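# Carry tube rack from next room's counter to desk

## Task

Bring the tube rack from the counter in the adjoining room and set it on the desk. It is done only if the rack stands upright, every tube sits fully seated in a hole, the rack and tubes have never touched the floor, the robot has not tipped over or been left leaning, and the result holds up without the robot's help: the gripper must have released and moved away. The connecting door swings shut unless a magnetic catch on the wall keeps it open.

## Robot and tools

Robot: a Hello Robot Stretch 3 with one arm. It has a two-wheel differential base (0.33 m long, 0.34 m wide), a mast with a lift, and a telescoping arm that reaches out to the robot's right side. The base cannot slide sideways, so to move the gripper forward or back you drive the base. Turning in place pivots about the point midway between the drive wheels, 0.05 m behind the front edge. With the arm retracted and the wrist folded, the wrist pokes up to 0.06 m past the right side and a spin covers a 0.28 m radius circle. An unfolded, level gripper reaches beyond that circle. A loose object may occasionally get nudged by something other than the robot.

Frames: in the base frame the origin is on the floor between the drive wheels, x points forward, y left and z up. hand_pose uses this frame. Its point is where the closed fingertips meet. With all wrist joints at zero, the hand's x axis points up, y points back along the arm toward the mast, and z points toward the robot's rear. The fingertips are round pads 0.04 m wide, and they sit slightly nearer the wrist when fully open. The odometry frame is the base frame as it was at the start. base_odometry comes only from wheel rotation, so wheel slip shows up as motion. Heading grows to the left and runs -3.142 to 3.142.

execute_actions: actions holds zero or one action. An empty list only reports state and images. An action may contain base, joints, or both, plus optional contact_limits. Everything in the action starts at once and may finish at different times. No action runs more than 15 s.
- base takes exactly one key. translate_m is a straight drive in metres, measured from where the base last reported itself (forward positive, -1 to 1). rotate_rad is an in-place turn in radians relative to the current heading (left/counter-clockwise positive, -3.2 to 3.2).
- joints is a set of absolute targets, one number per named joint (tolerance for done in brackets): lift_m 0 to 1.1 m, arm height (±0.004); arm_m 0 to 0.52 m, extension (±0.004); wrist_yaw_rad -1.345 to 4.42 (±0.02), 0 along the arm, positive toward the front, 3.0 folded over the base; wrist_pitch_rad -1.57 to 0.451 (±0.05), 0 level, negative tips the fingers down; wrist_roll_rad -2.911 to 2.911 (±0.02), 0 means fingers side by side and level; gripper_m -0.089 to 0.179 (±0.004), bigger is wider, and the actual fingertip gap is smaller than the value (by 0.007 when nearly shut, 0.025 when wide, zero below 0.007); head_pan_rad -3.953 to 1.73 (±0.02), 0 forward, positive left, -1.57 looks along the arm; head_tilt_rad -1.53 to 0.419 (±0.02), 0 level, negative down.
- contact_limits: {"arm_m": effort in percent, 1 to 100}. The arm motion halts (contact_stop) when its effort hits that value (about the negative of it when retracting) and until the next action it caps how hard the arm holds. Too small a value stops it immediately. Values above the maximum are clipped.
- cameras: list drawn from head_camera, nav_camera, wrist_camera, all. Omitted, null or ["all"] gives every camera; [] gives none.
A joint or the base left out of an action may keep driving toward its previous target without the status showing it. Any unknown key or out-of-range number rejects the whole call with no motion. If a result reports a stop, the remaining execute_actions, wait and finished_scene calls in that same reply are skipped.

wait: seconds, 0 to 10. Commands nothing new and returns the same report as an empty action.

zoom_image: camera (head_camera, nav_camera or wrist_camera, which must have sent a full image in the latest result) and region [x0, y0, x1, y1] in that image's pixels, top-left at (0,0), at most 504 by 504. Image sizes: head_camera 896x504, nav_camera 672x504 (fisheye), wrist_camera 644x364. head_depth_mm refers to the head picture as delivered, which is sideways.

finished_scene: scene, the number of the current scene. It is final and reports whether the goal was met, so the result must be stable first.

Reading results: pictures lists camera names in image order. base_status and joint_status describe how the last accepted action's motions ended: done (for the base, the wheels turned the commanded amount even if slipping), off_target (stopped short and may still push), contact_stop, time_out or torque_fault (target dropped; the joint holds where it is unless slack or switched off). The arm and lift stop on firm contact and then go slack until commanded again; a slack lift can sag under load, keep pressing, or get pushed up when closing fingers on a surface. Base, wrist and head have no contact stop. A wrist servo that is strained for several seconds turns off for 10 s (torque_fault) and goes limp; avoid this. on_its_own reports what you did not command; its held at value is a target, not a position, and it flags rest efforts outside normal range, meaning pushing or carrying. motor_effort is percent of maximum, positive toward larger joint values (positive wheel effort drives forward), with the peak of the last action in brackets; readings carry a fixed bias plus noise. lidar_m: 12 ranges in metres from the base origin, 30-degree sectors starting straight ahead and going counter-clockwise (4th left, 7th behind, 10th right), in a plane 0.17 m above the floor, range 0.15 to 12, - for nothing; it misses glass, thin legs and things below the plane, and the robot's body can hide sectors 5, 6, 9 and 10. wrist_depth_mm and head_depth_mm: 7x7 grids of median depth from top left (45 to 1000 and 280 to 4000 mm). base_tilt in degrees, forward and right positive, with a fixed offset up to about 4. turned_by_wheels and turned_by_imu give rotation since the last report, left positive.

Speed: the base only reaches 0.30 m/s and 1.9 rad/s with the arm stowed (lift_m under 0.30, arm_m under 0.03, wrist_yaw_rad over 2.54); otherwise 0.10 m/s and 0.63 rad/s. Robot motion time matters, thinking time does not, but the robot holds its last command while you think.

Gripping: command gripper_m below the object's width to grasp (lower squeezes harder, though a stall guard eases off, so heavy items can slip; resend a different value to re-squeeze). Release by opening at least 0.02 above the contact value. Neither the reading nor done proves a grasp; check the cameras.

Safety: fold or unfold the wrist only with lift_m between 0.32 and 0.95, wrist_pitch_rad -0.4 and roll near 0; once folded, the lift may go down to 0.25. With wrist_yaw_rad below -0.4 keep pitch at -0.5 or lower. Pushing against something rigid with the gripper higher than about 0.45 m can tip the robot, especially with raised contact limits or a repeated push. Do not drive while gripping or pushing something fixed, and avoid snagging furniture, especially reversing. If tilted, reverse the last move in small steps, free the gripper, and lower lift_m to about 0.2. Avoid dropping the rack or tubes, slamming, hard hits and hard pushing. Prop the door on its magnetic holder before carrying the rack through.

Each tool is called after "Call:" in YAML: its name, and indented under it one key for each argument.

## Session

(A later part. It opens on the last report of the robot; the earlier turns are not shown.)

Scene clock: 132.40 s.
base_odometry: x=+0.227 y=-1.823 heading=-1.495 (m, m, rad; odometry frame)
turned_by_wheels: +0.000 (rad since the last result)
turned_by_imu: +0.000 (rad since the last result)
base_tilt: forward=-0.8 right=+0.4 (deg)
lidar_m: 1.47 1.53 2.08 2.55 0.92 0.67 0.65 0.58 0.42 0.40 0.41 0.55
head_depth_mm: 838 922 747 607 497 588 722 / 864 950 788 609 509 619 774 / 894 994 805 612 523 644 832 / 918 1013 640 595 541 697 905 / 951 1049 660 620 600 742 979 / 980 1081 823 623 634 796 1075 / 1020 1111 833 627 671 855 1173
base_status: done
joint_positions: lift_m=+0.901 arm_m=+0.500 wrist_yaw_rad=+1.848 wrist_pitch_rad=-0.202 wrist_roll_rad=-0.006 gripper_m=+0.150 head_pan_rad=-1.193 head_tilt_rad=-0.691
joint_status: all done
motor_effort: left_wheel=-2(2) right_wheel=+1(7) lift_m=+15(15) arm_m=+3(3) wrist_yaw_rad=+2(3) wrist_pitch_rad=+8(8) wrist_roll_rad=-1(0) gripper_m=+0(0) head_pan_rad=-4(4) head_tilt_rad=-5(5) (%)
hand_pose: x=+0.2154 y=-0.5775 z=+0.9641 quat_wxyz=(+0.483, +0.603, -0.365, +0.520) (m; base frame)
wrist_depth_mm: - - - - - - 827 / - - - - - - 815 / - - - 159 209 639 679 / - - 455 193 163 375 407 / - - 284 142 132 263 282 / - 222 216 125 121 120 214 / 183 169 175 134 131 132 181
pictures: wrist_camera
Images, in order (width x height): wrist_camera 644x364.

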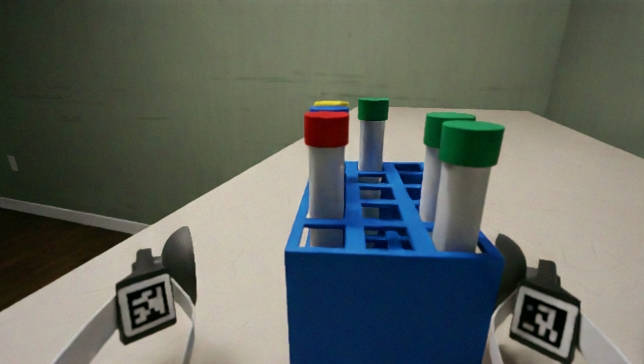

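Call:
execute_actions:
  actions:
    - {"base":{"translate_m":0.01},"joints":{"arm_m":0.517}}
  cameras: []

Call:
execute_actions:
  actions:
    - {"joints":{"gripper_m":0.035}}
  cameras: ["wrist_camera"]

Call:
execute_actions:
  actions:
    - {"joints":{"lift_m":0.94}}
  cameras: ["wrist_camera"]

Call:
wait:
  seconds: 6

Scene clock: 142.30 s.
base_odometry: x=+0.228 y=-1.833 heading=-1.495 (m, m, rad; odometry frame)
turned_by_wheels: +0.000 (rad since the last result)
turned_by_imu: +0.000 (rad since the last result)
base_tilt: forward=-0.8 right=+0.3 (deg)
lidar_m: 1.46 1.51 2.07 2.55 0.94 0.68 0.66 0.58 0.42 0.40 0.41 0.55
head_depth_mm: 838 923 729 608 496 586 723 / 865 953 862 610 507 619 775 / 891 995 810 613 522 650 829 / 918 1014 644 615 539 697 897 / 950 1051 668 620 600 742 975 / 986 1082 825 622 633 796 1071 / 1016 1106 833 625 674 858 1179
base_status: done
joint_positions: lift_m=+0.901 arm_m=+0.517 wrist_yaw_rad=+1.848 wrist_pitch_rad=-0.202 wrist_roll_rad=-0.006 gripper_m=+0.150 head_pan_rad=-1.193 head_tilt_rad=-0.691
joint_status: all done
motor_effort: left_wheel=-1(4) right_wheel=+2(6) lift_m=+15(15) arm_m=+3(4) wrist_yaw_rad=+2(3) wrist_pitch_rad=+7(7) wrist_roll_rad=+0(0) gripper_m=+1(0) head_pan_rad=-5(4) head_tilt_rad=-5(5) (%)
hand_pose: x=+0.2154 y=-0.5944 z=+0.9641 quat_wxyz=(+0.482, +0.603, -0.365, +0.520) (m; base frame)
wrist_depth_mm: - - - - - - 783 / - - - - - - 768 / - - - 199 130 741 653 / - - 415 170 113 411 407 / - 301 276 148 119 282 284 / 229 222 161 118 115 215 215 / 182 168 162 127 125 169 181
pictures: none
No camera images: the call's "cameras" was empty. Leave "cameras" out to get every camera's image.

Scene clock: 143.93 s.
base_odometry: x=+0.228 y=-1.833 heading=-1.495 (m, m, rad; odometry frame)
turned_by_wheels: +0.000 (rad since the last result)
turned_by_imu: +0.000 (rad since the last result)
base_tilt: forward=-0.8 right=+0.3 (deg)
lidar_m: 1.46 1.51 2.07 2.54 0.94 0.68 0.66 0.58 0.42 0.40 0.41 0.55
head_depth_mm: 838 922 731 604 496 586 721 / 862 954 788 610 507 619 773 / 891 994 891 613 523 651 827 / 922 1014 628 615 540 696 896 / 947 1045 655 618 599 743 978 / 986 1081 825 622 634 796 1072 / 1018 1112 833 624 672 857 1177
base_status: not commanded
joint_positions: lift_m=+0.901 arm_m=+0.517 wrist_yaw_rad=+1.848 wrist_pitch_rad=-0.189 wrist_roll_rad=-0.006 gripper_m=+0.036 head_pan_rad=-1.193 head_tilt_rad=-0.691
joint_status: all done
motor_effort: left_wheel=-2(2) right_wheel=+2(1) lift_m=+15(15) arm_m=+3(3) wrist_yaw_rad=+3(2) wrist_pitch_rad=+3(7) wrist_roll_rad=+0(0) gripper_m=-25(97) head_pan_rad=-4(4) head_tilt_rad=-5(5) (%)
hand_pose: x=+0.2163 y=-0.5941 z=+0.9673 quat_wxyz=(+0.479, +0.600, -0.369, +0.523) (m; base frame)
wrist_depth_mm: - - - - - - 785 / - - - - - - 772 / - - - 208 608 818 690 / - - 474 192 125 428 430 / - 314 295 146 127 294 293 / 235 224 130 129 126 221 222 / 179 179 167 137 136 172 178
pictures: wrist_camera
Images, in order (width x height): wrist_camera 644x364.

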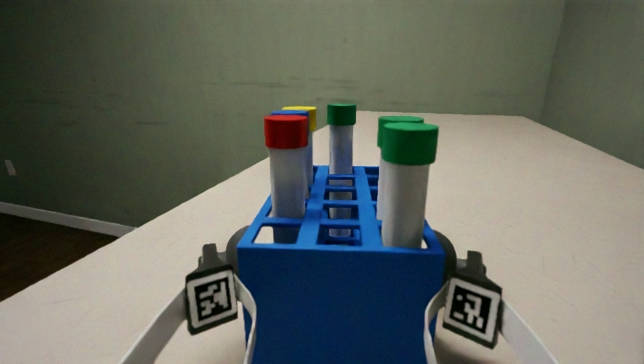

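Scene clock: 145.10 s.
base_odometry: x=+0.228 y=-1.833 heading=-1.495 (m, m, rad; odometry frame)
turned_by_wheels: +0.000 (rad since the last result)
turned_by_imu: +0.000 (rad since the last result)
base_tilt: forward=-0.8 right=+0.3 (deg)
lidar_m: 1.46 1.51 2.07 2.55 0.94 0.68 0.66 0.58 0.42 0.40 0.41 0.55
head_depth_mm: 838 911 732 606 496 586 723 / 863 963 766 610 508 619 771 / 889 996 772 613 523 650 829 / 923 1011 643 614 540 695 899 / 952 1050 634 618 600 742 976 / 984 1083 827 622 634 798 1066 / 1017 1114 830 626 670 860 1179
base_status: not commanded
joint_positions: lift_m=+0.939 arm_m=+0.517 wrist_yaw_rad=+1.849 wrist_pitch_rad=-0.210 wrist_roll_rad=-0.006 gripper_m=+0.039 head_pan_rad=-1.193 head_tilt_rad=-0.691
joint_status: all done
motor_effort: left_wheel=-1(2) right_wheel=+1(2) lift_m=+35(36) arm_m=+3(3) wrist_yaw_rad=+2(2) wrist_pitch_rad=+10(11) wrist_roll_rad=+0(1) gripper_m=-20(24) head_pan_rad=-4(5) head_tilt_rad=-5(5) (%)
hand_pose: x=+0.2148 y=-0.5945 z=+1.0012 quat_wxyz=(+0.484, +0.604, -0.363, +0.519) (m; base frame)
wrist_depth_mm: - - - - - - 790 / - - - - - - 771 / - - - 223 882 907 739 / - - - 207 248 501 509 / - - 354 159 134 352 355 / - 273 135 134 131 275 269 / 229 219 211 141 139 214 220
pictures: wrist_camera
Images, in order (width x height): wrist_camera 644x364.

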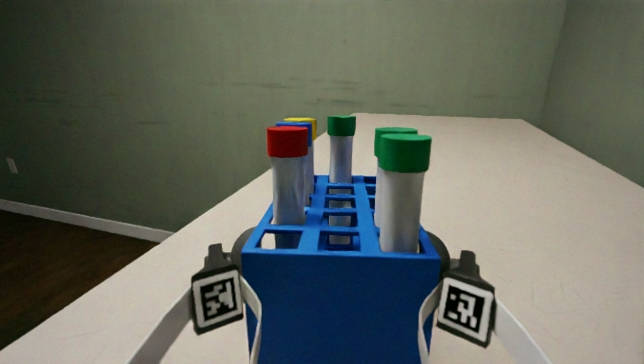

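Scene clock: 151.10 s.
base_odometry: x=+0.228 y=-1.833 heading=-1.495 (m, m, rad; odometry frame)
turned_by_wheels: +0.000 (rad since the last result)
turned_by_imu: +0.000 (rad since the last result)
base_tilt: forward=-0.7 right=+0.3 (deg)
lidar_m: 1.45 1.51 2.06 2.55 0.94 0.68 0.66 0.58 0.42 0.40 0.41 0.55
head_depth_mm: 837 910 733 605 496 586 722 / 862 961 766 609 508 618 773 / 888 994 772 611 523 650 831 / 920 1015 641 616 541 696 897 / 953 1050 633 619 599 742 974 / 983 1082 824 621 633 796 1071 / 1017 1111 833 626 671 858 1177
base_status: not commanded
joint_positions: lift_m=+0.939 arm_m=+0.517 wrist_yaw_rad=+1.849 wrist_pitch_rad=-0.210 wrist_roll_rad=-0.006 gripper_m=+0.039 head_pan_rad=-1.193 head_tilt_rad=-0.691
joint_status: all done
motor_effort: left_wheel=-1(2) right_wheel=+0(2) lift_m=+35(36) arm_m=+3(3) wrist_yaw_rad=+2(2) wrist_pitch_rad=+10(11) wrist_roll_rad=+0(1) gripper_m=-21(24) head_pan_rad=-4(5) head_tilt_rad=-6(5) (%)
hand_pose: x=+0.2148 y=-0.5945 z=+1.0012 quat_wxyz=(+0.484, +0.604, -0.363, +0.519) (m; base frame)
wrist_depth_mm: - - - - - - 809 / - - - - - - 755 / - - - 225 892 873 736 / - - - 207 249 502 506 / - - 353 159 134 355 352 / - 271 135 133 131 277 270 / 230 220 211 141 139 214 218
wait: 6.00 s; at rest by 0.27 s
pictures: head_camera (sideways: a quarter turn clockwise sets it upright), nav_camera (sideways: a quarter turn counterclockwise sets it upright), wrist_camera
Images, in order (width x height): head_camera 896x504, nav_camera 672x504, wrist_camera 644x364.

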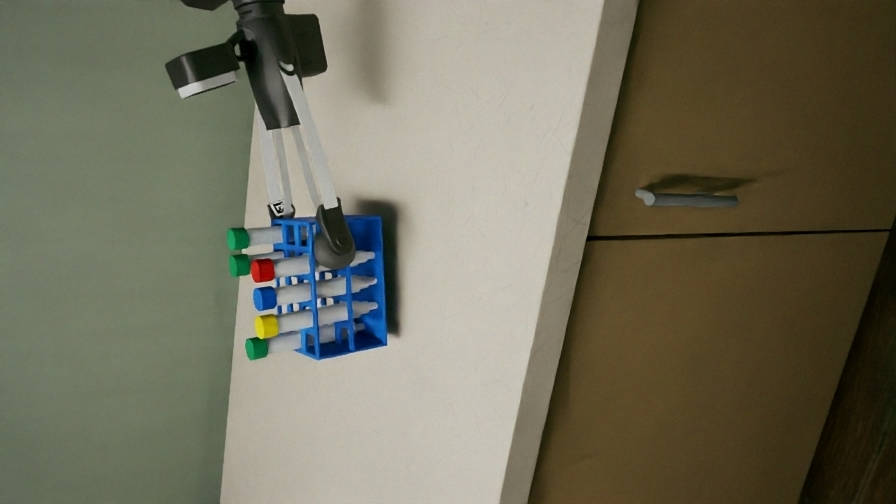

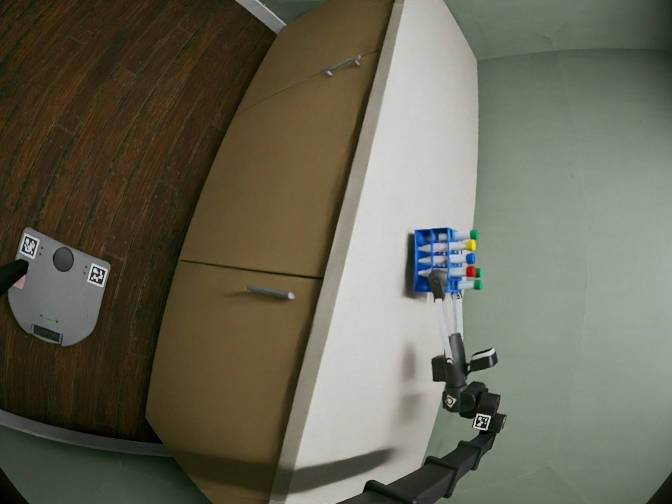

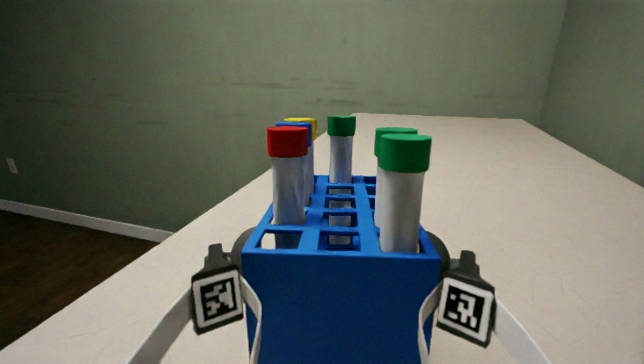

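Call:
execute_actions:
  actions:
    - {"base":{"rotate_rad":1.6},"joints":{"arm_m":0.0}}
  cameras: []

Call:
execute_actions:
  actions:
    - {"base":{"translate_m":0.55},"joints":{"lift_m":0.29,"head_pan_rad":0,"head_tilt_rad":-0.9}}
  cameras: []

Call:
execute_actions:
  actions:
    - {"base":{"translate_m":1},"joints":{"wrist_yaw_rad":2.6}}
  cameras: []

Call:
execute_actions:
  actions:
    - {"base":{"translate_m":0.52}}
  cameras: []

Call:
execute_actions:
  actions:
    - {"base":{"rotate_rad":1.56}}
  cameras: ["nav_camera","wrist_camera"]

Scene clock: 166.90 s.
base_odometry: x=+0.228 y=-1.833 heading=+0.105 (m, m, rad; odometry frame)
turned_by_wheels: +1.600 (rad since the last result)
turned_by_imu: +1.590 (rad since the last result)
base_tilt: forward=-0.8 right=+0.3 (deg)
lidar_m: 2.55 0.91 0.68 0.66 0.56 0.41 0.40 0.41 0.57 1.46 1.52 2.12
head_depth_mm: 1217 1343 1508 1705 1718 - - / 1255 1399 1563 1782 1702 1405 - / 1296 1449 1639 1880 1693 1422 - / 1350 1506 1710 1932 1697 1492 - / 1388 1566 1780 1990 1711 1501 - / 1443 1635 1863 2072 1710 1468 1255 / 1503 1706 1984 2149 1725 1454 1227
base_status: done
joint_positions: lift_m=+0.939 arm_m=+0.000 wrist_yaw_rad=+1.849 wrist_pitch_rad=-0.211 wrist_roll_rad=-0.006 gripper_m=+0.039 head_pan_rad=-1.193 head_tilt_rad=-0.692
joint_status: all done
motor_effort: left_wheel=-1(12) right_wheel=+2(10) lift_m=+35(35) arm_m=-2(3) wrist_yaw_rad=+1(2) wrist_pitch_rad=+10(10) wrist_roll_rad=+0(0) gripper_m=-20(21) head_pan_rad=-4(4) head_tilt_rad=-5(5) (%)
hand_pose: x=+0.2147 y=-0.0778 z=+1.0009 quat_wxyz=(+0.484, +0.605, -0.362, +0.518) (m; base frame)
wrist_depth_mm: 649 816 - - - - - / 654 814 - - - - - / 666 834 - 223 - - - / 669 884 - 208 247 - - / 690 874 - 159 134 - - / 689 919 135 133 131 - - / 706 885 - 141 139 - -
pictures: none
No camera images: the call's "cameras" was empty. Leave "cameras" out to get every camera's image.

Scene clock: 173.63 s.
base_odometry: x=+0.775 y=-1.776 heading=+0.105 (m, m, rad; odometry frame)
turned_by_wheels: +0.000 (rad since the last result)
turned_by_imu: +0.003 (rad since the last result)
base_tilt: forward=-0.8 right=+0.3 (deg)
lidar_m: 2.01 0.88 0.66 0.64 0.67 0.94 0.94 0.98 1.35 1.47 1.54 2.15
head_depth_mm: 2010 2291 2025 1687 1449 1268 1131 / 2011 2273 2045 1711 1452 1278 1133 / 1864 2166 2048 1705 1456 1279 826 / 1843 2139 2041 1707 1464 1280 1140 / 1819 2096 2039 1712 1469 1278 1143 / 1808 2104 2043 1712 1473 1286 1144 / 1789 2074 2060 1722 1476 1295 1146
base_status: done
joint_positions: lift_m=+0.290 arm_m=+0.000 wrist_yaw_rad=+1.849 wrist_pitch_rad=-0.211 wrist_roll_rad=-0.006 gripper_m=+0.039 head_pan_rad=-0.007 head_tilt_rad=-0.889
joint_status: all done
motor_effort: left_wheel=-2(5) right_wheel=+1(6) lift_m=+16(33) arm_m=-3(2) wrist_yaw_rad=+1(1) wrist_pitch_rad=+10(10) wrist_roll_rad=+0(0) gripper_m=-19(20) head_pan_rad=+4(51) head_tilt_rad=-6(27) (%)
hand_pose: x=+0.2147 y=-0.0778 z=+0.3519 quat_wxyz=(+0.484, +0.605, -0.362, +0.518) (m; base frame)
wrist_depth_mm: 622 796 - - - - - / 639 803 - - - - - / 646 814 - 223 - - - / 649 836 - 205 248 - - / 665 794 852 159 135 845 840 / 618 655 135 133 131 668 649 / 527 539 516 141 139 526 536
pictures: none
No camera images: the call's "cameras" was empty. Leave "cameras" out to get every camera's image.

Scene clock: 179.10 s.
base_odometry: x=+1.770 y=-1.671 heading=+0.105 (m, m, rad; odometry frame)
turned_by_wheels: +0.000 (rad since the last result)
turned_by_imu: +0.006 (rad since the last result)
base_tilt: forward=-0.8 right=+0.3 (deg)
lidar_m: 1.02 1.05 1.76 0.60 0.64 0.90 1.93 2.01 1.54 1.50 1.58 1.06
head_depth_mm: 930 1078 1413 1654 1449 1269 1137 / 920 1068 1270 1572 1457 1272 1129 / 912 1056 1260 1545 1462 1277 1135 / 906 1050 1239 1529 1463 1276 1133 / 895 1033 1230 1500 1469 1279 1140 / 888 1029 1210 1476 1466 1284 1146 / 880 1014 1196 1455 1475 1291 1140
base_status: done
joint_positions: lift_m=+0.290 arm_m=+0.000 wrist_yaw_rad=+2.599 wrist_pitch_rad=-0.211 wrist_roll_rad=-0.006 gripper_m=+0.042 head_pan_rad=-0.007 head_tilt_rad=-0.890
joint_status: all done
on_its_own: gripper_m is held at +0.041, not at your +0.035, by its stall guard, which is not easing now
motor_effort: left_wheel=-2(11) right_wheel=+1(7) lift_m=+16(16) arm_m=-3(3) wrist_yaw_rad=+1(3) wrist_pitch_rad=+10(10) wrist_roll_rad=+0(0) gripper_m=-18(20) head_pan_rad=+4(4) head_tilt_rad=-7(7) (%)
hand_pose: x=+0.1056 y=+0.0649 z=+0.3519 quat_wxyz=(+0.261, +0.695, -0.116, +0.660) (m; base frame)
wrist_depth_mm: 476 546 - - - 927 734 / 494 540 - - - 920 744 / 514 556 - 223 - 969 767 / 537 588 - 210 248 - 789 / 557 621 845 159 135 843 766 / 581 613 136 133 131 645 653 / 534 535 511 141 139 522 522
pictures: none
No camera images: the call's "cameras" was empty. Leave "cameras" out to get every camera's image.

Scene clock: 182.57 s.
base_odometry: x=+2.287 y=-1.617 heading=+0.104 (m, m, rad; odometry frame)
turned_by_wheels: +0.000 (rad since the last result)
turned_by_imu: +0.003 (rad since the last result)
base_tilt: forward=-0.8 right=+0.4 (deg)
lidar_m: 0.50 0.52 0.69 3.11 0.77 0.87 2.45 2.08 1.56 1.52 0.92 0.52
head_depth_mm: 432 502 600 739 966 1243 1134 / 428 497 590 729 952 1236 1135 / 424 491 584 717 930 1230 1136 / 421 486 575 708 912 1219 1136 / 417 482 570 698 897 1219 1138 / 414 478 563 686 879 1221 1147 / 411 473 556 676 863 1193 1144
base_status: done
joint_positions: lift_m=+0.290 arm_m=+0.000 wrist_yaw_rad=+2.599 wrist_pitch_rad=-0.211 wrist_roll_rad=-0.006 gripper_m=+0.042 head_pan_rad=-0.007 head_tilt_rad=-0.890
joint_status: not commanded
on_its_own: gripper_m is held at +0.041, not at your +0.035, by its stall guard, which is not easing now
motor_effort: left_wheel=-2(10) right_wheel=+2(8) lift_m=+16(16) arm_m=-2(2) wrist_yaw_rad=+1(2) wrist_pitch_rad=+10(10) wrist_roll_rad=+0(0) gripper_m=-19(19) head_pan_rad=+4(5) head_tilt_rad=-6(6) (%)
hand_pose: x=+0.1055 y=+0.0650 z=+0.3519 quat_wxyz=(+0.261, +0.695, -0.116, +0.660) (m; base frame)
wrist_depth_mm: - - - - 574 438 354 / - - - - 588 444 361 / - - - 224 540 463 371 / - - - 209 247 481 378 / 849 841 836 159 135 490 386 / 656 650 135 134 130 486 397 / 526 532 520 141 139 491 405
pictures: none
No camera images: the call's "cameras" was empty. Leave "cameras" out to get every camera's image.

Scene clock: 184.77 s.
base_odometry: x=+2.287 y=-1.617 heading=+1.664 (m, m, rad; odometry frame)
turned_by_wheels: +1.560 (rad since the last result)
turned_by_imu: +1.540 (rad since the last result)
base_tilt: forward=-0.8 right=+0.4 (deg)
lidar_m: 2.78 0.77 0.85 2.45 2.13 1.57 1.52 0.95 0.53 0.50 0.52 0.68
head_depth_mm: 1877 1933 1904 1673 1450 1270 1135 / 2698 2442 2017 1693 1456 1272 1135 / 2983 2524 2044 1707 1461 1280 1140 / 2954 2533 2035 1707 1465 1282 1144 / 2955 2543 2049 1701 1466 1283 1142 / 3005 2570 2050 1715 1464 1285 1141 / 2957 2572 2063 1718 1472 1294 1150
base_status: done
joint_positions: lift_m=+0.290 arm_m=+0.000 wrist_yaw_rad=+2.599 wrist_pitch_rad=-0.211 wrist_roll_rad=-0.006 gripper_m=+0.042 head_pan_rad=-0.007 head_tilt_rad=-0.890
joint_status: not commanded
on_its_own: gripper_m is held at +0.041, not at your +0.035, by its stall guard, which is not easing now
motor_effort: left_wheel=-1(13) right_wheel=+2(9) lift_m=+16(16) arm_m=-2(2) wrist_yaw_rad=+1(2) wrist_pitch_rad=+10(10) wrist_roll_rad=+0(0) gripper_m=-19(19) head_pan_rad=+4(4) head_tilt_rad=-5(5) (%)
hand_pose: x=+0.1055 y=+0.0649 z=+0.3519 quat_wxyz=(+0.261, +0.695, -0.116, +0.660) (m; base frame)
wrist_depth_mm: - - - - 689 - - / - - - - 719 - - / - - - 224 736 - - / - - - 209 246 - - / 849 842 851 158 134 830 815 / 653 653 135 133 130 651 649 / 533 535 511 141 139 520 529
pictures: nav_camera (sideways: a quarter turn counterclockwise sets it upright), wrist_camera
Images, in order (width x height): nav_camera 672x504, wrist_camera 644x364.

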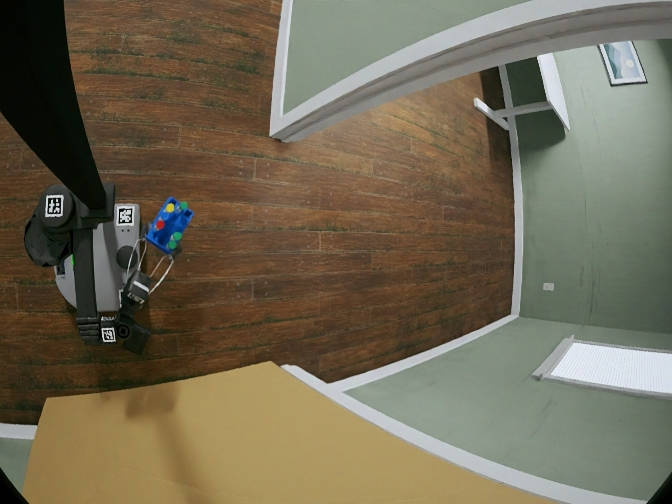

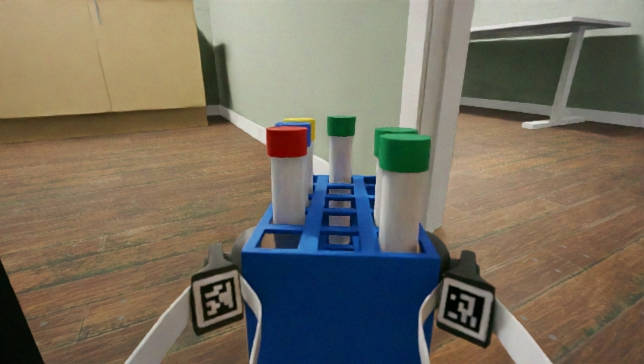

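Call:
execute_actions:
  actions:
    - {"base":{"translate_m":1}}
  cameras: []

Call:
execute_actions:
  actions:
    - {"base":{"translate_m":0.97}}
  cameras: []

Call:
execute_actions:
  actions:
    - {"base":{"rotate_rad":1.55}}
  cameras: []

Call:
execute_actions:
  actions:
    - {"base":{"translate_m":1},"joints":{"head_pan_rad":-1.0,"head_tilt_rad":-0.6}}
  cameras: ["nav_camera"]

Scene clock: 197.07 s.
base_odometry: x=+2.193 y=-0.621 heading=+1.664 (m, m, rad; odometry frame)
turned_by_wheels: +0.000 (rad since the last result)
turned_by_imu: +0.006 (rad since the last result)
base_tilt: forward=-0.8 right=+0.3 (deg)
lidar_m: 2.23 2.15 3.02 1.03 0.61 2.59 2.51 0.68 0.61 0.69 0.73 1.01
head_depth_mm: 1984 2014 1929 1688 1451 1271 1135 / 2067 2368 2021 1691 1450 1275 1137 / 2074 2338 2045 1701 1459 1273 1138 / 2058 2343 2043 1706 1459 1282 1140 / 2040 2324 2046 1708 1472 1282 1143 / 2039 2308 2059 1723 1469 1281 1146 / 2035 2336 2067 1710 1472 1287 1146
base_status: done
joint_positions: lift_m=+0.290 arm_m=+0.000 wrist_yaw_rad=+2.599 wrist_pitch_rad=-0.211 wrist_roll_rad=-0.006 gripper_m=+0.042 head_pan_rad=-0.007 head_tilt_rad=-0.890
joint_status: not commanded
on_its_own: gripper_m is held at +0.041, not at your +0.035, by its stall guard, which is not easing now
motor_effort: left_wheel=-2(10) right_wheel=+1(7) lift_m=+16(16) arm_m=-2(2) wrist_yaw_rad=+0(1) wrist_pitch_rad=+10(10) wrist_roll_rad=+0(0) gripper_m=-19(18) head_pan_rad=+4(4) head_tilt_rad=-6(7) (%)
hand_pose: x=+0.1055 y=+0.0650 z=+0.3519 quat_wxyz=(+0.261, +0.695, -0.116, +0.660) (m; base frame)
wrist_depth_mm: - - - - - - - / - - - - - - - / - - - 223 - - - / 900 - - 209 247 - - / 768 848 852 158 135 846 855 / 661 660 136 134 130 650 641 / 531 536 512 141 139 521 526
pictures: none
No camera images: the call's "cameras" was empty. Leave "cameras" out to get every camera's image.

Scene clock: 202.07 s.
base_odometry: x=+2.103 y=+0.344 heading=+1.664 (m, m, rad; odometry frame)
turned_by_wheels: +0.000 (rad since the last result)
turned_by_imu: +0.006 (rad since the last result)
base_tilt: forward=-0.8 right=+0.3 (deg)
lidar_m: 1.27 1.33 1.45 3.00 1.72 1.32 1.91 1.00 0.74 0.72 0.75 1.05
head_depth_mm: 1156 1341 1594 1690 1454 1273 1136 / 1152 1339 1580 1681 1454 1274 1132 / 1148 1323 1575 1693 1456 1274 1136 / 1139 1320 1573 1711 1463 1281 1134 / 1138 1308 1558 1704 1469 1277 1135 / 1130 1309 1555 1712 1471 1287 1145 / 1131 1309 1549 1718 1479 1282 1146
base_status: done
joint_positions: lift_m=+0.290 arm_m=+0.000 wrist_yaw_rad=+2.599 wrist_pitch_rad=-0.211 wrist_roll_rad=-0.006 gripper_m=+0.042 head_pan_rad=-0.007 head_tilt_rad=-0.890
joint_status: not commanded
on_its_own: gripper_m is held at +0.041, not at your +0.035, by its stall guard, which is not easing now
motor_effort: left_wheel=-2(10) right_wheel=+1(8) lift_m=+16(16) arm_m=-2(3) wrist_yaw_rad=+1(2) wrist_pitch_rad=+10(10) wrist_roll_rad=+0(0) gripper_m=-18(18) head_pan_rad=+5(4) head_tilt_rad=-6(6) (%)
hand_pose: x=+0.1055 y=+0.0650 z=+0.3518 quat_wxyz=(+0.261, +0.695, -0.116, +0.660) (m; base frame)
wrist_depth_mm: - - - - - - 933 / - - - - - - 957 / - - - 224 - - - / - - - 209 247 - - / 857 838 824 158 135 830 839 / 654 653 136 133 131 661 654 / 529 533 514 141 139 520 529
pictures: none
No camera images: the call's "cameras" was empty. Leave "cameras" out to get every camera's image.

Scene clock: 204.37 s.
base_odometry: x=+2.103 y=+0.344 heading=-3.069 (m, m, rad; odometry frame)
turned_by_wheels: +1.550 (rad since the last result)
turned_by_imu: +1.530 (rad since the last result)
base_tilt: forward=-0.8 right=+0.3 (deg)
lidar_m: 3.01 1.77 1.31 2.24 1.03 0.75 0.72 0.74 1.02 1.27 1.32 1.45
head_depth_mm: 1422 2336 2010 1701 1447 1272 1129 / 2879 2536 2023 1690 1447 1277 1135 / 2840 2553 2035 1688 1464 1276 1134 / 2860 2546 2030 1694 1455 1282 1139 / 2818 2535 2046 1718 1472 1283 1135 / 2812 2563 2063 1712 1465 1288 1139 / 2796 2597 2074 1723 1465 1285 1144
base_status: done
joint_positions: lift_m=+0.290 arm_m=+0.000 wrist_yaw_rad=+2.599 wrist_pitch_rad=-0.211 wrist_roll_rad=-0.006 gripper_m=+0.042 head_pan_rad=-0.007 head_tilt_rad=-0.890
joint_status: not commanded
on_its_own: gripper_m is held at +0.041, not at your +0.035, by its stall guard, which is not easing now
motor_effort: left_wheel=-2(13) right_wheel=+1(10) lift_m=+16(17) arm_m=-2(3) wrist_yaw_rad=+0(1) wrist_pitch_rad=+10(10) wrist_roll_rad=+0(0) gripper_m=-19(20) head_pan_rad=+5(4) head_tilt_rad=-6(6) (%)
hand_pose: x=+0.1055 y=+0.0650 z=+0.3518 quat_wxyz=(+0.261, +0.695, -0.116, +0.660) (m; base frame)
wrist_depth_mm: - - - - - - - / - - - - - - - / - - - 224 - - - / - - - 209 247 - - / 856 846 844 158 134 859 856 / 657 661 136 133 131 646 653 / 526 535 518 141 139 522 530
pictures: none
No camera images: the call's "cameras" was empty. Leave "cameras" out to get every camera's image.

Scene clock: 209.47 s.
base_odometry: x=+1.105 y=+0.272 heading=-3.069 (m, m, rad; odometry frame)
turned_by_wheels: +0.000 (rad since the last result)
turned_by_imu: +0.006 (rad since the last result)
base_tilt: forward=-0.8 right=+0.3 (deg)
lidar_m: 2.04 1.77 1.29 1.25 1.29 1.77 1.71 1.77 1.31 0.86 0.82 1.67
head_depth_mm: 1079 1174 1269 1036 855 1492 1257 / 1128 1242 1328 1037 805 712 1256 / 1191 1308 1401 1047 810 1386 1236 / 1252 1391 1469 1055 815 1475 1269 / 1327 1487 1499 1058 846 1520 1276 / 1414 1583 1526 1067 910 1531 1279 / 1507 1703 1534 1076 1758 1527 1285
base_status: done
joint_positions: lift_m=+0.290 arm_m=+0.000 wrist_yaw_rad=+2.599 wrist_pitch_rad=-0.211 wrist_roll_rad=-0.006 gripper_m=+0.042 head_pan_rad=-0.993 head_tilt_rad=-0.606
joint_status: all done
on_its_own: gripper_m is held at +0.041, not at your +0.035, by its stall guard, which is not easing now
motor_effort: left_wheel=-2(10) right_wheel=+1(7) lift_m=+16(16) arm_m=-3(2) wrist_yaw_rad=+1(1) wrist_pitch_rad=+10(10) wrist_roll_rad=+0(1) gripper_m=-19(18) head_pan_rad=-5(50) head_tilt_rad=+3(30) (%)
hand_pose: x=+0.1055 y=+0.0650 z=+0.3518 quat_wxyz=(+0.261, +0.695, -0.116, +0.660) (m; base frame)
wrist_depth_mm: 923 - - - - - - / 925 - - - - - - / - - - 224 - - - / - - - 210 249 - - / 829 844 855 159 134 862 835 / 648 641 136 133 131 646 650 / 529 530 512 141 139 517 520
pictures: nav_camera (sideways: a quarter turn counterclockwise sets it upright)
Images, in order (width x height): nav_camera 672x504.

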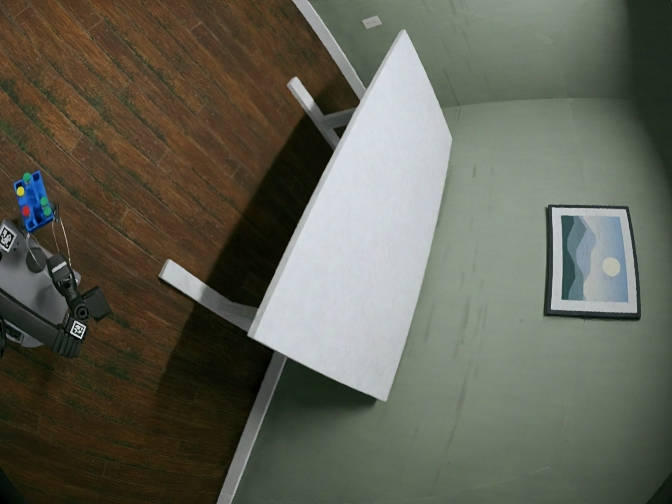

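Drop ≈0.60 vs 0.39: lift ≈0.70.

Call:
execute_actions:
  actions:
    - {"base":{"translate_m":0.3},"joints":{"lift_m":0.76,"wrist_yaw_rad":1.2,"head_pan_rad":-1.4,"head_tilt_rad":-0.7}}
  cameras: []

Call:
execute_actions:
  actions:
    - {"joints":{"arm_m":0.3,"wrist_yaw_rad":0.6}}
  cameras: ["wrist_camera"]

Scene clock: 224.77 s.
base_odometry: x=+0.806 y=+0.250 heading=-3.069 (m, m, rad; odometry frame)
turned_by_wheels: +0.000 (rad since the last result)
turned_by_imu: +0.001 (rad since the last result)
base_tilt: forward=-0.8 right=+0.3 (deg)
lidar_m: 1.74 1.76 1.29 1.24 1.29 2.08 2.00 1.80 1.31 0.79 1.32 1.41
head_depth_mm: 1057 1180 1281 945 736 1340 1259 / 1069 1196 1209 918 737 1338 1254 / 1085 1210 1227 925 741 1351 1204 / 1094 1226 1233 929 744 1388 1265 / 1111 1242 1237 934 749 1421 1271 / 1126 1264 1251 939 749 1466 1181 / 1135 1276 1265 940 775 1436 455
base_status: done
joint_positions: lift_m=+0.759 arm_m=+0.000 wrist_yaw_rad=+1.202 wrist_pitch_rad=-0.212 wrist_roll_rad=-0.006 gripper_m=+0.042 head_pan_rad=-1.393 head_tilt_rad=-0.691
joint_status: all done
on_its_own: gripper_m is held at +0.041, not at your +0.035, by its stall guard, which is not easing now
motor_effort: left_wheel=-2(9) right_wheel=+1(8) lift_m=+35(37) arm_m=-2(2) wrist_yaw_rad=-2(4) wrist_pitch_rad=+11(11) wrist_roll_rad=+0(0) gripper_m=-19(19) head_pan_rad=-4(38) head_tilt_rad=-5(19) (%)
hand_pose: x=+0.2075 y=-0.2338 z=+0.8207 quat_wxyz=(+0.624, +0.458, -0.535, +0.337) (m; base frame)
wrist_depth_mm: - - - - - - 904 / - - - - - - 895 / - - - 224 932 942 862 / - - - 206 246 535 533 / - - - 159 135 371 372 / - - 135 133 131 316 287 / - - - 141 139 - 251
pictures: none
No camera images: the call's "cameras" was empty. Leave "cameras" out to get every camera's image.

Scene clock: 228.20 s.
base_odometry: x=+0.806 y=+0.250 heading=-3.069 (m, m, rad; odometry frame)
turned_by_wheels: +0.000 (rad since the last result)
turned_by_imu: +0.000 (rad since the last result)
base_tilt: forward=-0.9 right=+0.3 (deg)
lidar_m: 1.74 1.76 1.29 1.24 1.29 2.08 2.00 1.79 1.31 0.79 1.32 1.42
head_depth_mm: 1057 1177 1287 1017 696 1342 1205 / 1072 1194 1209 984 700 1343 1208 / 1081 1212 1218 995 719 1346 1188 / 1094 1223 1230 774 745 1387 1216 / 1112 1245 1235 873 747 1419 1223 / 1122 1259 1240 937 751 1427 1223 / 1136 1283 1256 939 775 1431 1230
base_status: not commanded
joint_positions: lift_m=+0.759 arm_m=+0.300 wrist_yaw_rad=+0.600 wrist_pitch_rad=-0.212 wrist_roll_rad=-0.006 gripper_m=+0.042 head_pan_rad=-1.393 head_tilt_rad=-0.691
joint_status: all done
on_its_own: gripper_m is held at +0.041, not at your +0.035, by its stall guard, which is not easing now
motor_effort: left_wheel=-2(2) right_wheel=+2(1) lift_m=+34(35) arm_m=+3(6) wrist_yaw_rad=+0(4) wrist_pitch_rad=+10(11) wrist_roll_rad=+0(0) gripper_m=-18(19) head_pan_rad=-3(4) head_tilt_rad=-5(6) (%)
hand_pose: x=+0.1172 y=-0.6473 z=+0.8207 quat_wxyz=(+0.696, +0.279, -0.647, +0.137) (m; base frame)
wrist_depth_mm: - - - 816 671 582 509 / - - - 863 705 604 533 / - 941 922 222 698 638 537 / 532 528 533 207 247 531 530 / 367 372 371 160 135 369 368 / 286 284 135 134 131 286 282 / 231 232 222 141 139 226 230
pictures: wrist_camera
Images, in order (width x height): wrist_camera 644x364.

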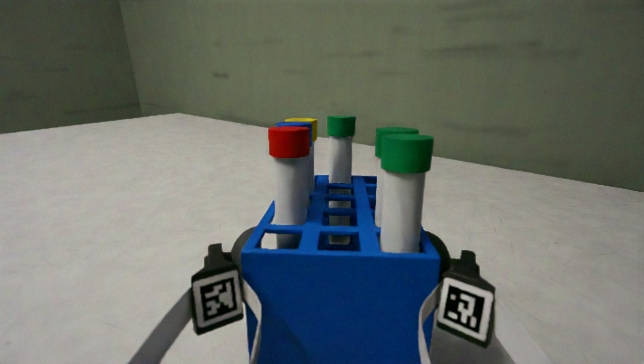

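Call:
execute_actions:
  actions:
    - {"joints":{"lift_m":0.714}}
  cameras: []

Call:
execute_actions:
  actions:
    - {"joints":{"gripper_m":0.16}}
  cameras: []

Call:
execute_actions:
  actions:
    - {"base":{"translate_m":-0.1},"joints":{"arm_m":0.15}}
  cameras: ["wrist_camera","head_camera"]

Scene clock: 234.77 s.
base_odometry: x=+0.806 y=+0.250 heading=-3.069 (m, m, rad; odometry frame)
turned_by_wheels: +0.000 (rad since the last result)
turned_by_imu: +0.000 (rad since the last result)
base_tilt: forward=-0.8 right=+0.3 (deg)
lidar_m: 1.74 1.76 1.29 1.24 1.29 2.08 2.00 1.80 1.31 0.79 1.32 1.42
head_depth_mm: 1060 1177 1284 979 - 1339 1203 / 1070 1191 1205 951 - 1343 1211 / 1085 1204 1218 955 703 1354 1196 / 1093 1224 1229 799 742 1384 1217 / 1106 1240 1237 880 747 1423 1219 / 1121 1258 1252 936 751 1429 1226 / 1139 1269 1251 940 774 1429 1229
base_status: not commanded
joint_positions: lift_m=+0.715 arm_m=+0.300 wrist_yaw_rad=+0.600 wrist_pitch_rad=-0.191 wrist_roll_rad=-0.006 gripper_m=+0.042 head_pan_rad=-1.393 head_tilt_rad=-0.691
joint_status: all done
on_its_own: gripper_m is held at +0.041, not at your +0.035, by its stall guard, which is not easing now
motor_effort: left_wheel=-2(2) right_wheel=+2(2) lift_m=+15(32) arm_m=+3(3) wrist_yaw_rad=+0(0) wrist_pitch_rad=+4(11) wrist_roll_rad=+0(0) gripper_m=-18(19) head_pan_rad=-4(4) head_tilt_rad=-5(5) (%)
hand_pose: x=+0.1181 y=-0.6486 z=+0.7810 quat_wxyz=(+0.695, +0.272, -0.650, +0.144) (m; base frame)
wrist_depth_mm: - - - 820 681 583 511 / - - - 865 704 619 535 / 835 817 821 219 683 626 541 / 438 442 444 198 128 439 441 / 302 301 299 156 134 300 302 / 228 228 135 133 130 229 229 / 184 184 176 143 141 181 184
pictures: none
No camera images: the call's "cameras" was empty. Leave "cameras" out to get every camera's image.

Scene clock: 236.43 s.
base_odometry: x=+0.806 y=+0.250 heading=-3.069 (m, m, rad; odometry frame)
turned_by_wheels: +0.000 (rad since the last result)
turned_by_imu: +0.000 (rad since the last result)
base_tilt: forward=-0.8 right=+0.4 (deg)
lidar_m: 1.74 1.76 1.29 1.25 1.29 2.07 2.01 1.80 1.31 0.79 1.32 1.41
head_depth_mm: 1054 1179 1283 980 - 1346 1202 / 1070 1194 1214 948 - 1338 1208 / 1083 1205 1219 955 701 1350 1196 / 1099 1224 1225 803 734 1385 1220 / 1107 1244 1239 898 748 1421 1227 / 1124 1268 1243 939 749 1426 1223 / 1135 1282 1252 943 774 1444 1224
base_status: not commanded
joint_positions: lift_m=+0.715 arm_m=+0.300 wrist_yaw_rad=+0.600 wrist_pitch_rad=-0.196 wrist_roll_rad=-0.006 gripper_m=+0.160 head_pan_rad=-1.393 head_tilt_rad=-0.691
joint_status: all done
motor_effort: left_wheel=-2(2) right_wheel=+1(1) lift_m=+15(15) arm_m=+3(3) wrist_yaw_rad=+0(0) wrist_pitch_rad=+5(6) wrist_roll_rad=+0(1) gripper_m=+0(81) head_pan_rad=-5(4) head_tilt_rad=-6(5) (%)
hand_pose: x=+0.1179 y=-0.6483 z=+0.7797 quat_wxyz=(+0.695, +0.274, -0.649, +0.143) (m; base frame)
wrist_depth_mm: - - - 811 675 587 515 / - - - 862 708 611 529 / 775 802 812 217 696 610 546 / 432 428 429 197 194 430 434 / 297 313 279 154 135 297 295 / 225 - 215 133 132 225 226 / 189 175 175 143 142 178 190
pictures: none
No camera images: the call's "cameras" was empty. Leave "cameras" out to get every camera's image.

Scene clock: 238.83 s.
base_odometry: x=+0.906 y=+0.257 heading=-3.069 (m, m, rad; odometry frame)
turned_by_wheels: +0.000 (rad since the last result)
turned_by_imu: -0.001 (rad since the last result)
base_tilt: forward=-0.7 right=+0.3 (deg)
lidar_m: 1.84 1.76 1.29 1.24 1.29 1.98 1.91 1.80 1.31 0.78 1.31 1.49
head_depth_mm: 1057 1175 1323 1521 1661 - 1207 / 1066 1191 1293 951 759 - 1196 / 1080 1208 1214 920 763 - 1199 / 1095 1222 1229 925 765 1365 1219 / 1108 1239 1237 840 758 1426 1229 / 1120 1263 1244 874 752 1425 1227 / 1137 1277 1256 941 775 1428 1231
base_status: done
joint_positions: lift_m=+0.715 arm_m=+0.150 wrist_yaw_rad=+0.600 wrist_pitch_rad=-0.197 wrist_roll_rad=-0.006 gripper_m=+0.160 head_pan_rad=-1.393 head_tilt_rad=-0.691
joint_status: all done
motor_effort: left_wheel=-2(9) right_wheel=+2(2) lift_m=+15(15) arm_m=-2(5) wrist_yaw_rad=+0(0) wrist_pitch_rad=+5(6) wrist_roll_rad=+0(1) gripper_m=+1(0) head_pan_rad=-4(4) head_tilt_rad=-5(5) (%)
hand_pose: x=+0.1179 y=-0.4987 z=+0.7795 quat_wxyz=(+0.695, +0.274, -0.649, +0.142) (m; base frame)
wrist_depth_mm: - - - - 809 700 621 / - - - - 833 736 626 / 797 801 795 336 797 712 639 / 452 432 436 310 432 435 431 / - 315 295 299 295 296 296 / - - 226 226 225 226 226 / - - 182 182 183 179 190
pictures: head_camera (sideways: a quarter turn clockwise sets it upright), wrist_camera
Images, in order (width x height): head_camera 896x504, wrist_camera 644x364.

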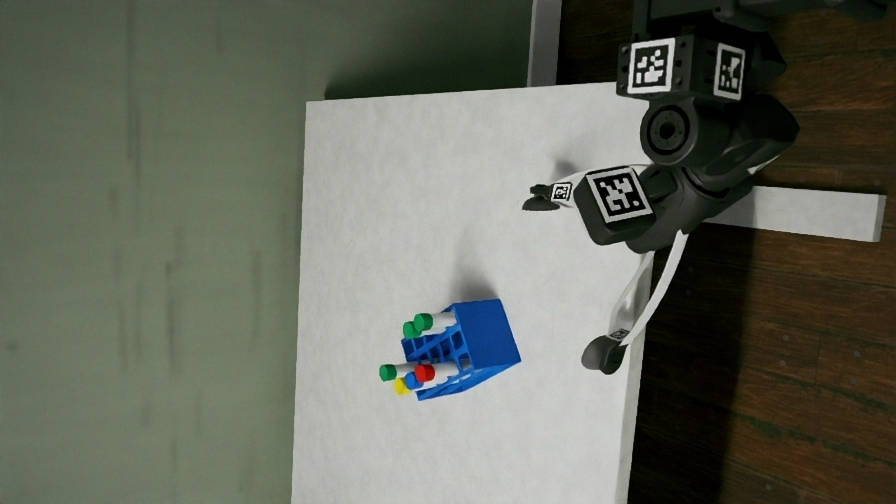

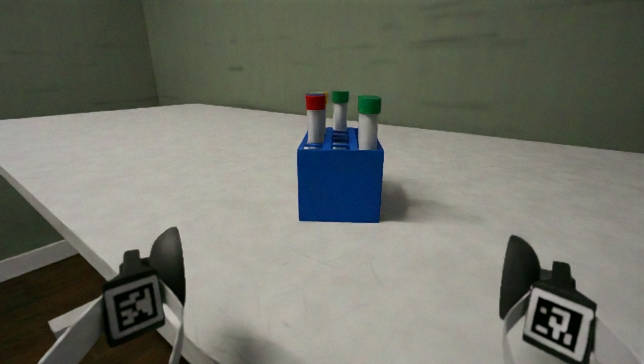

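Call:
finished_scene:
  scene: 2

The scene is finished: the task was done.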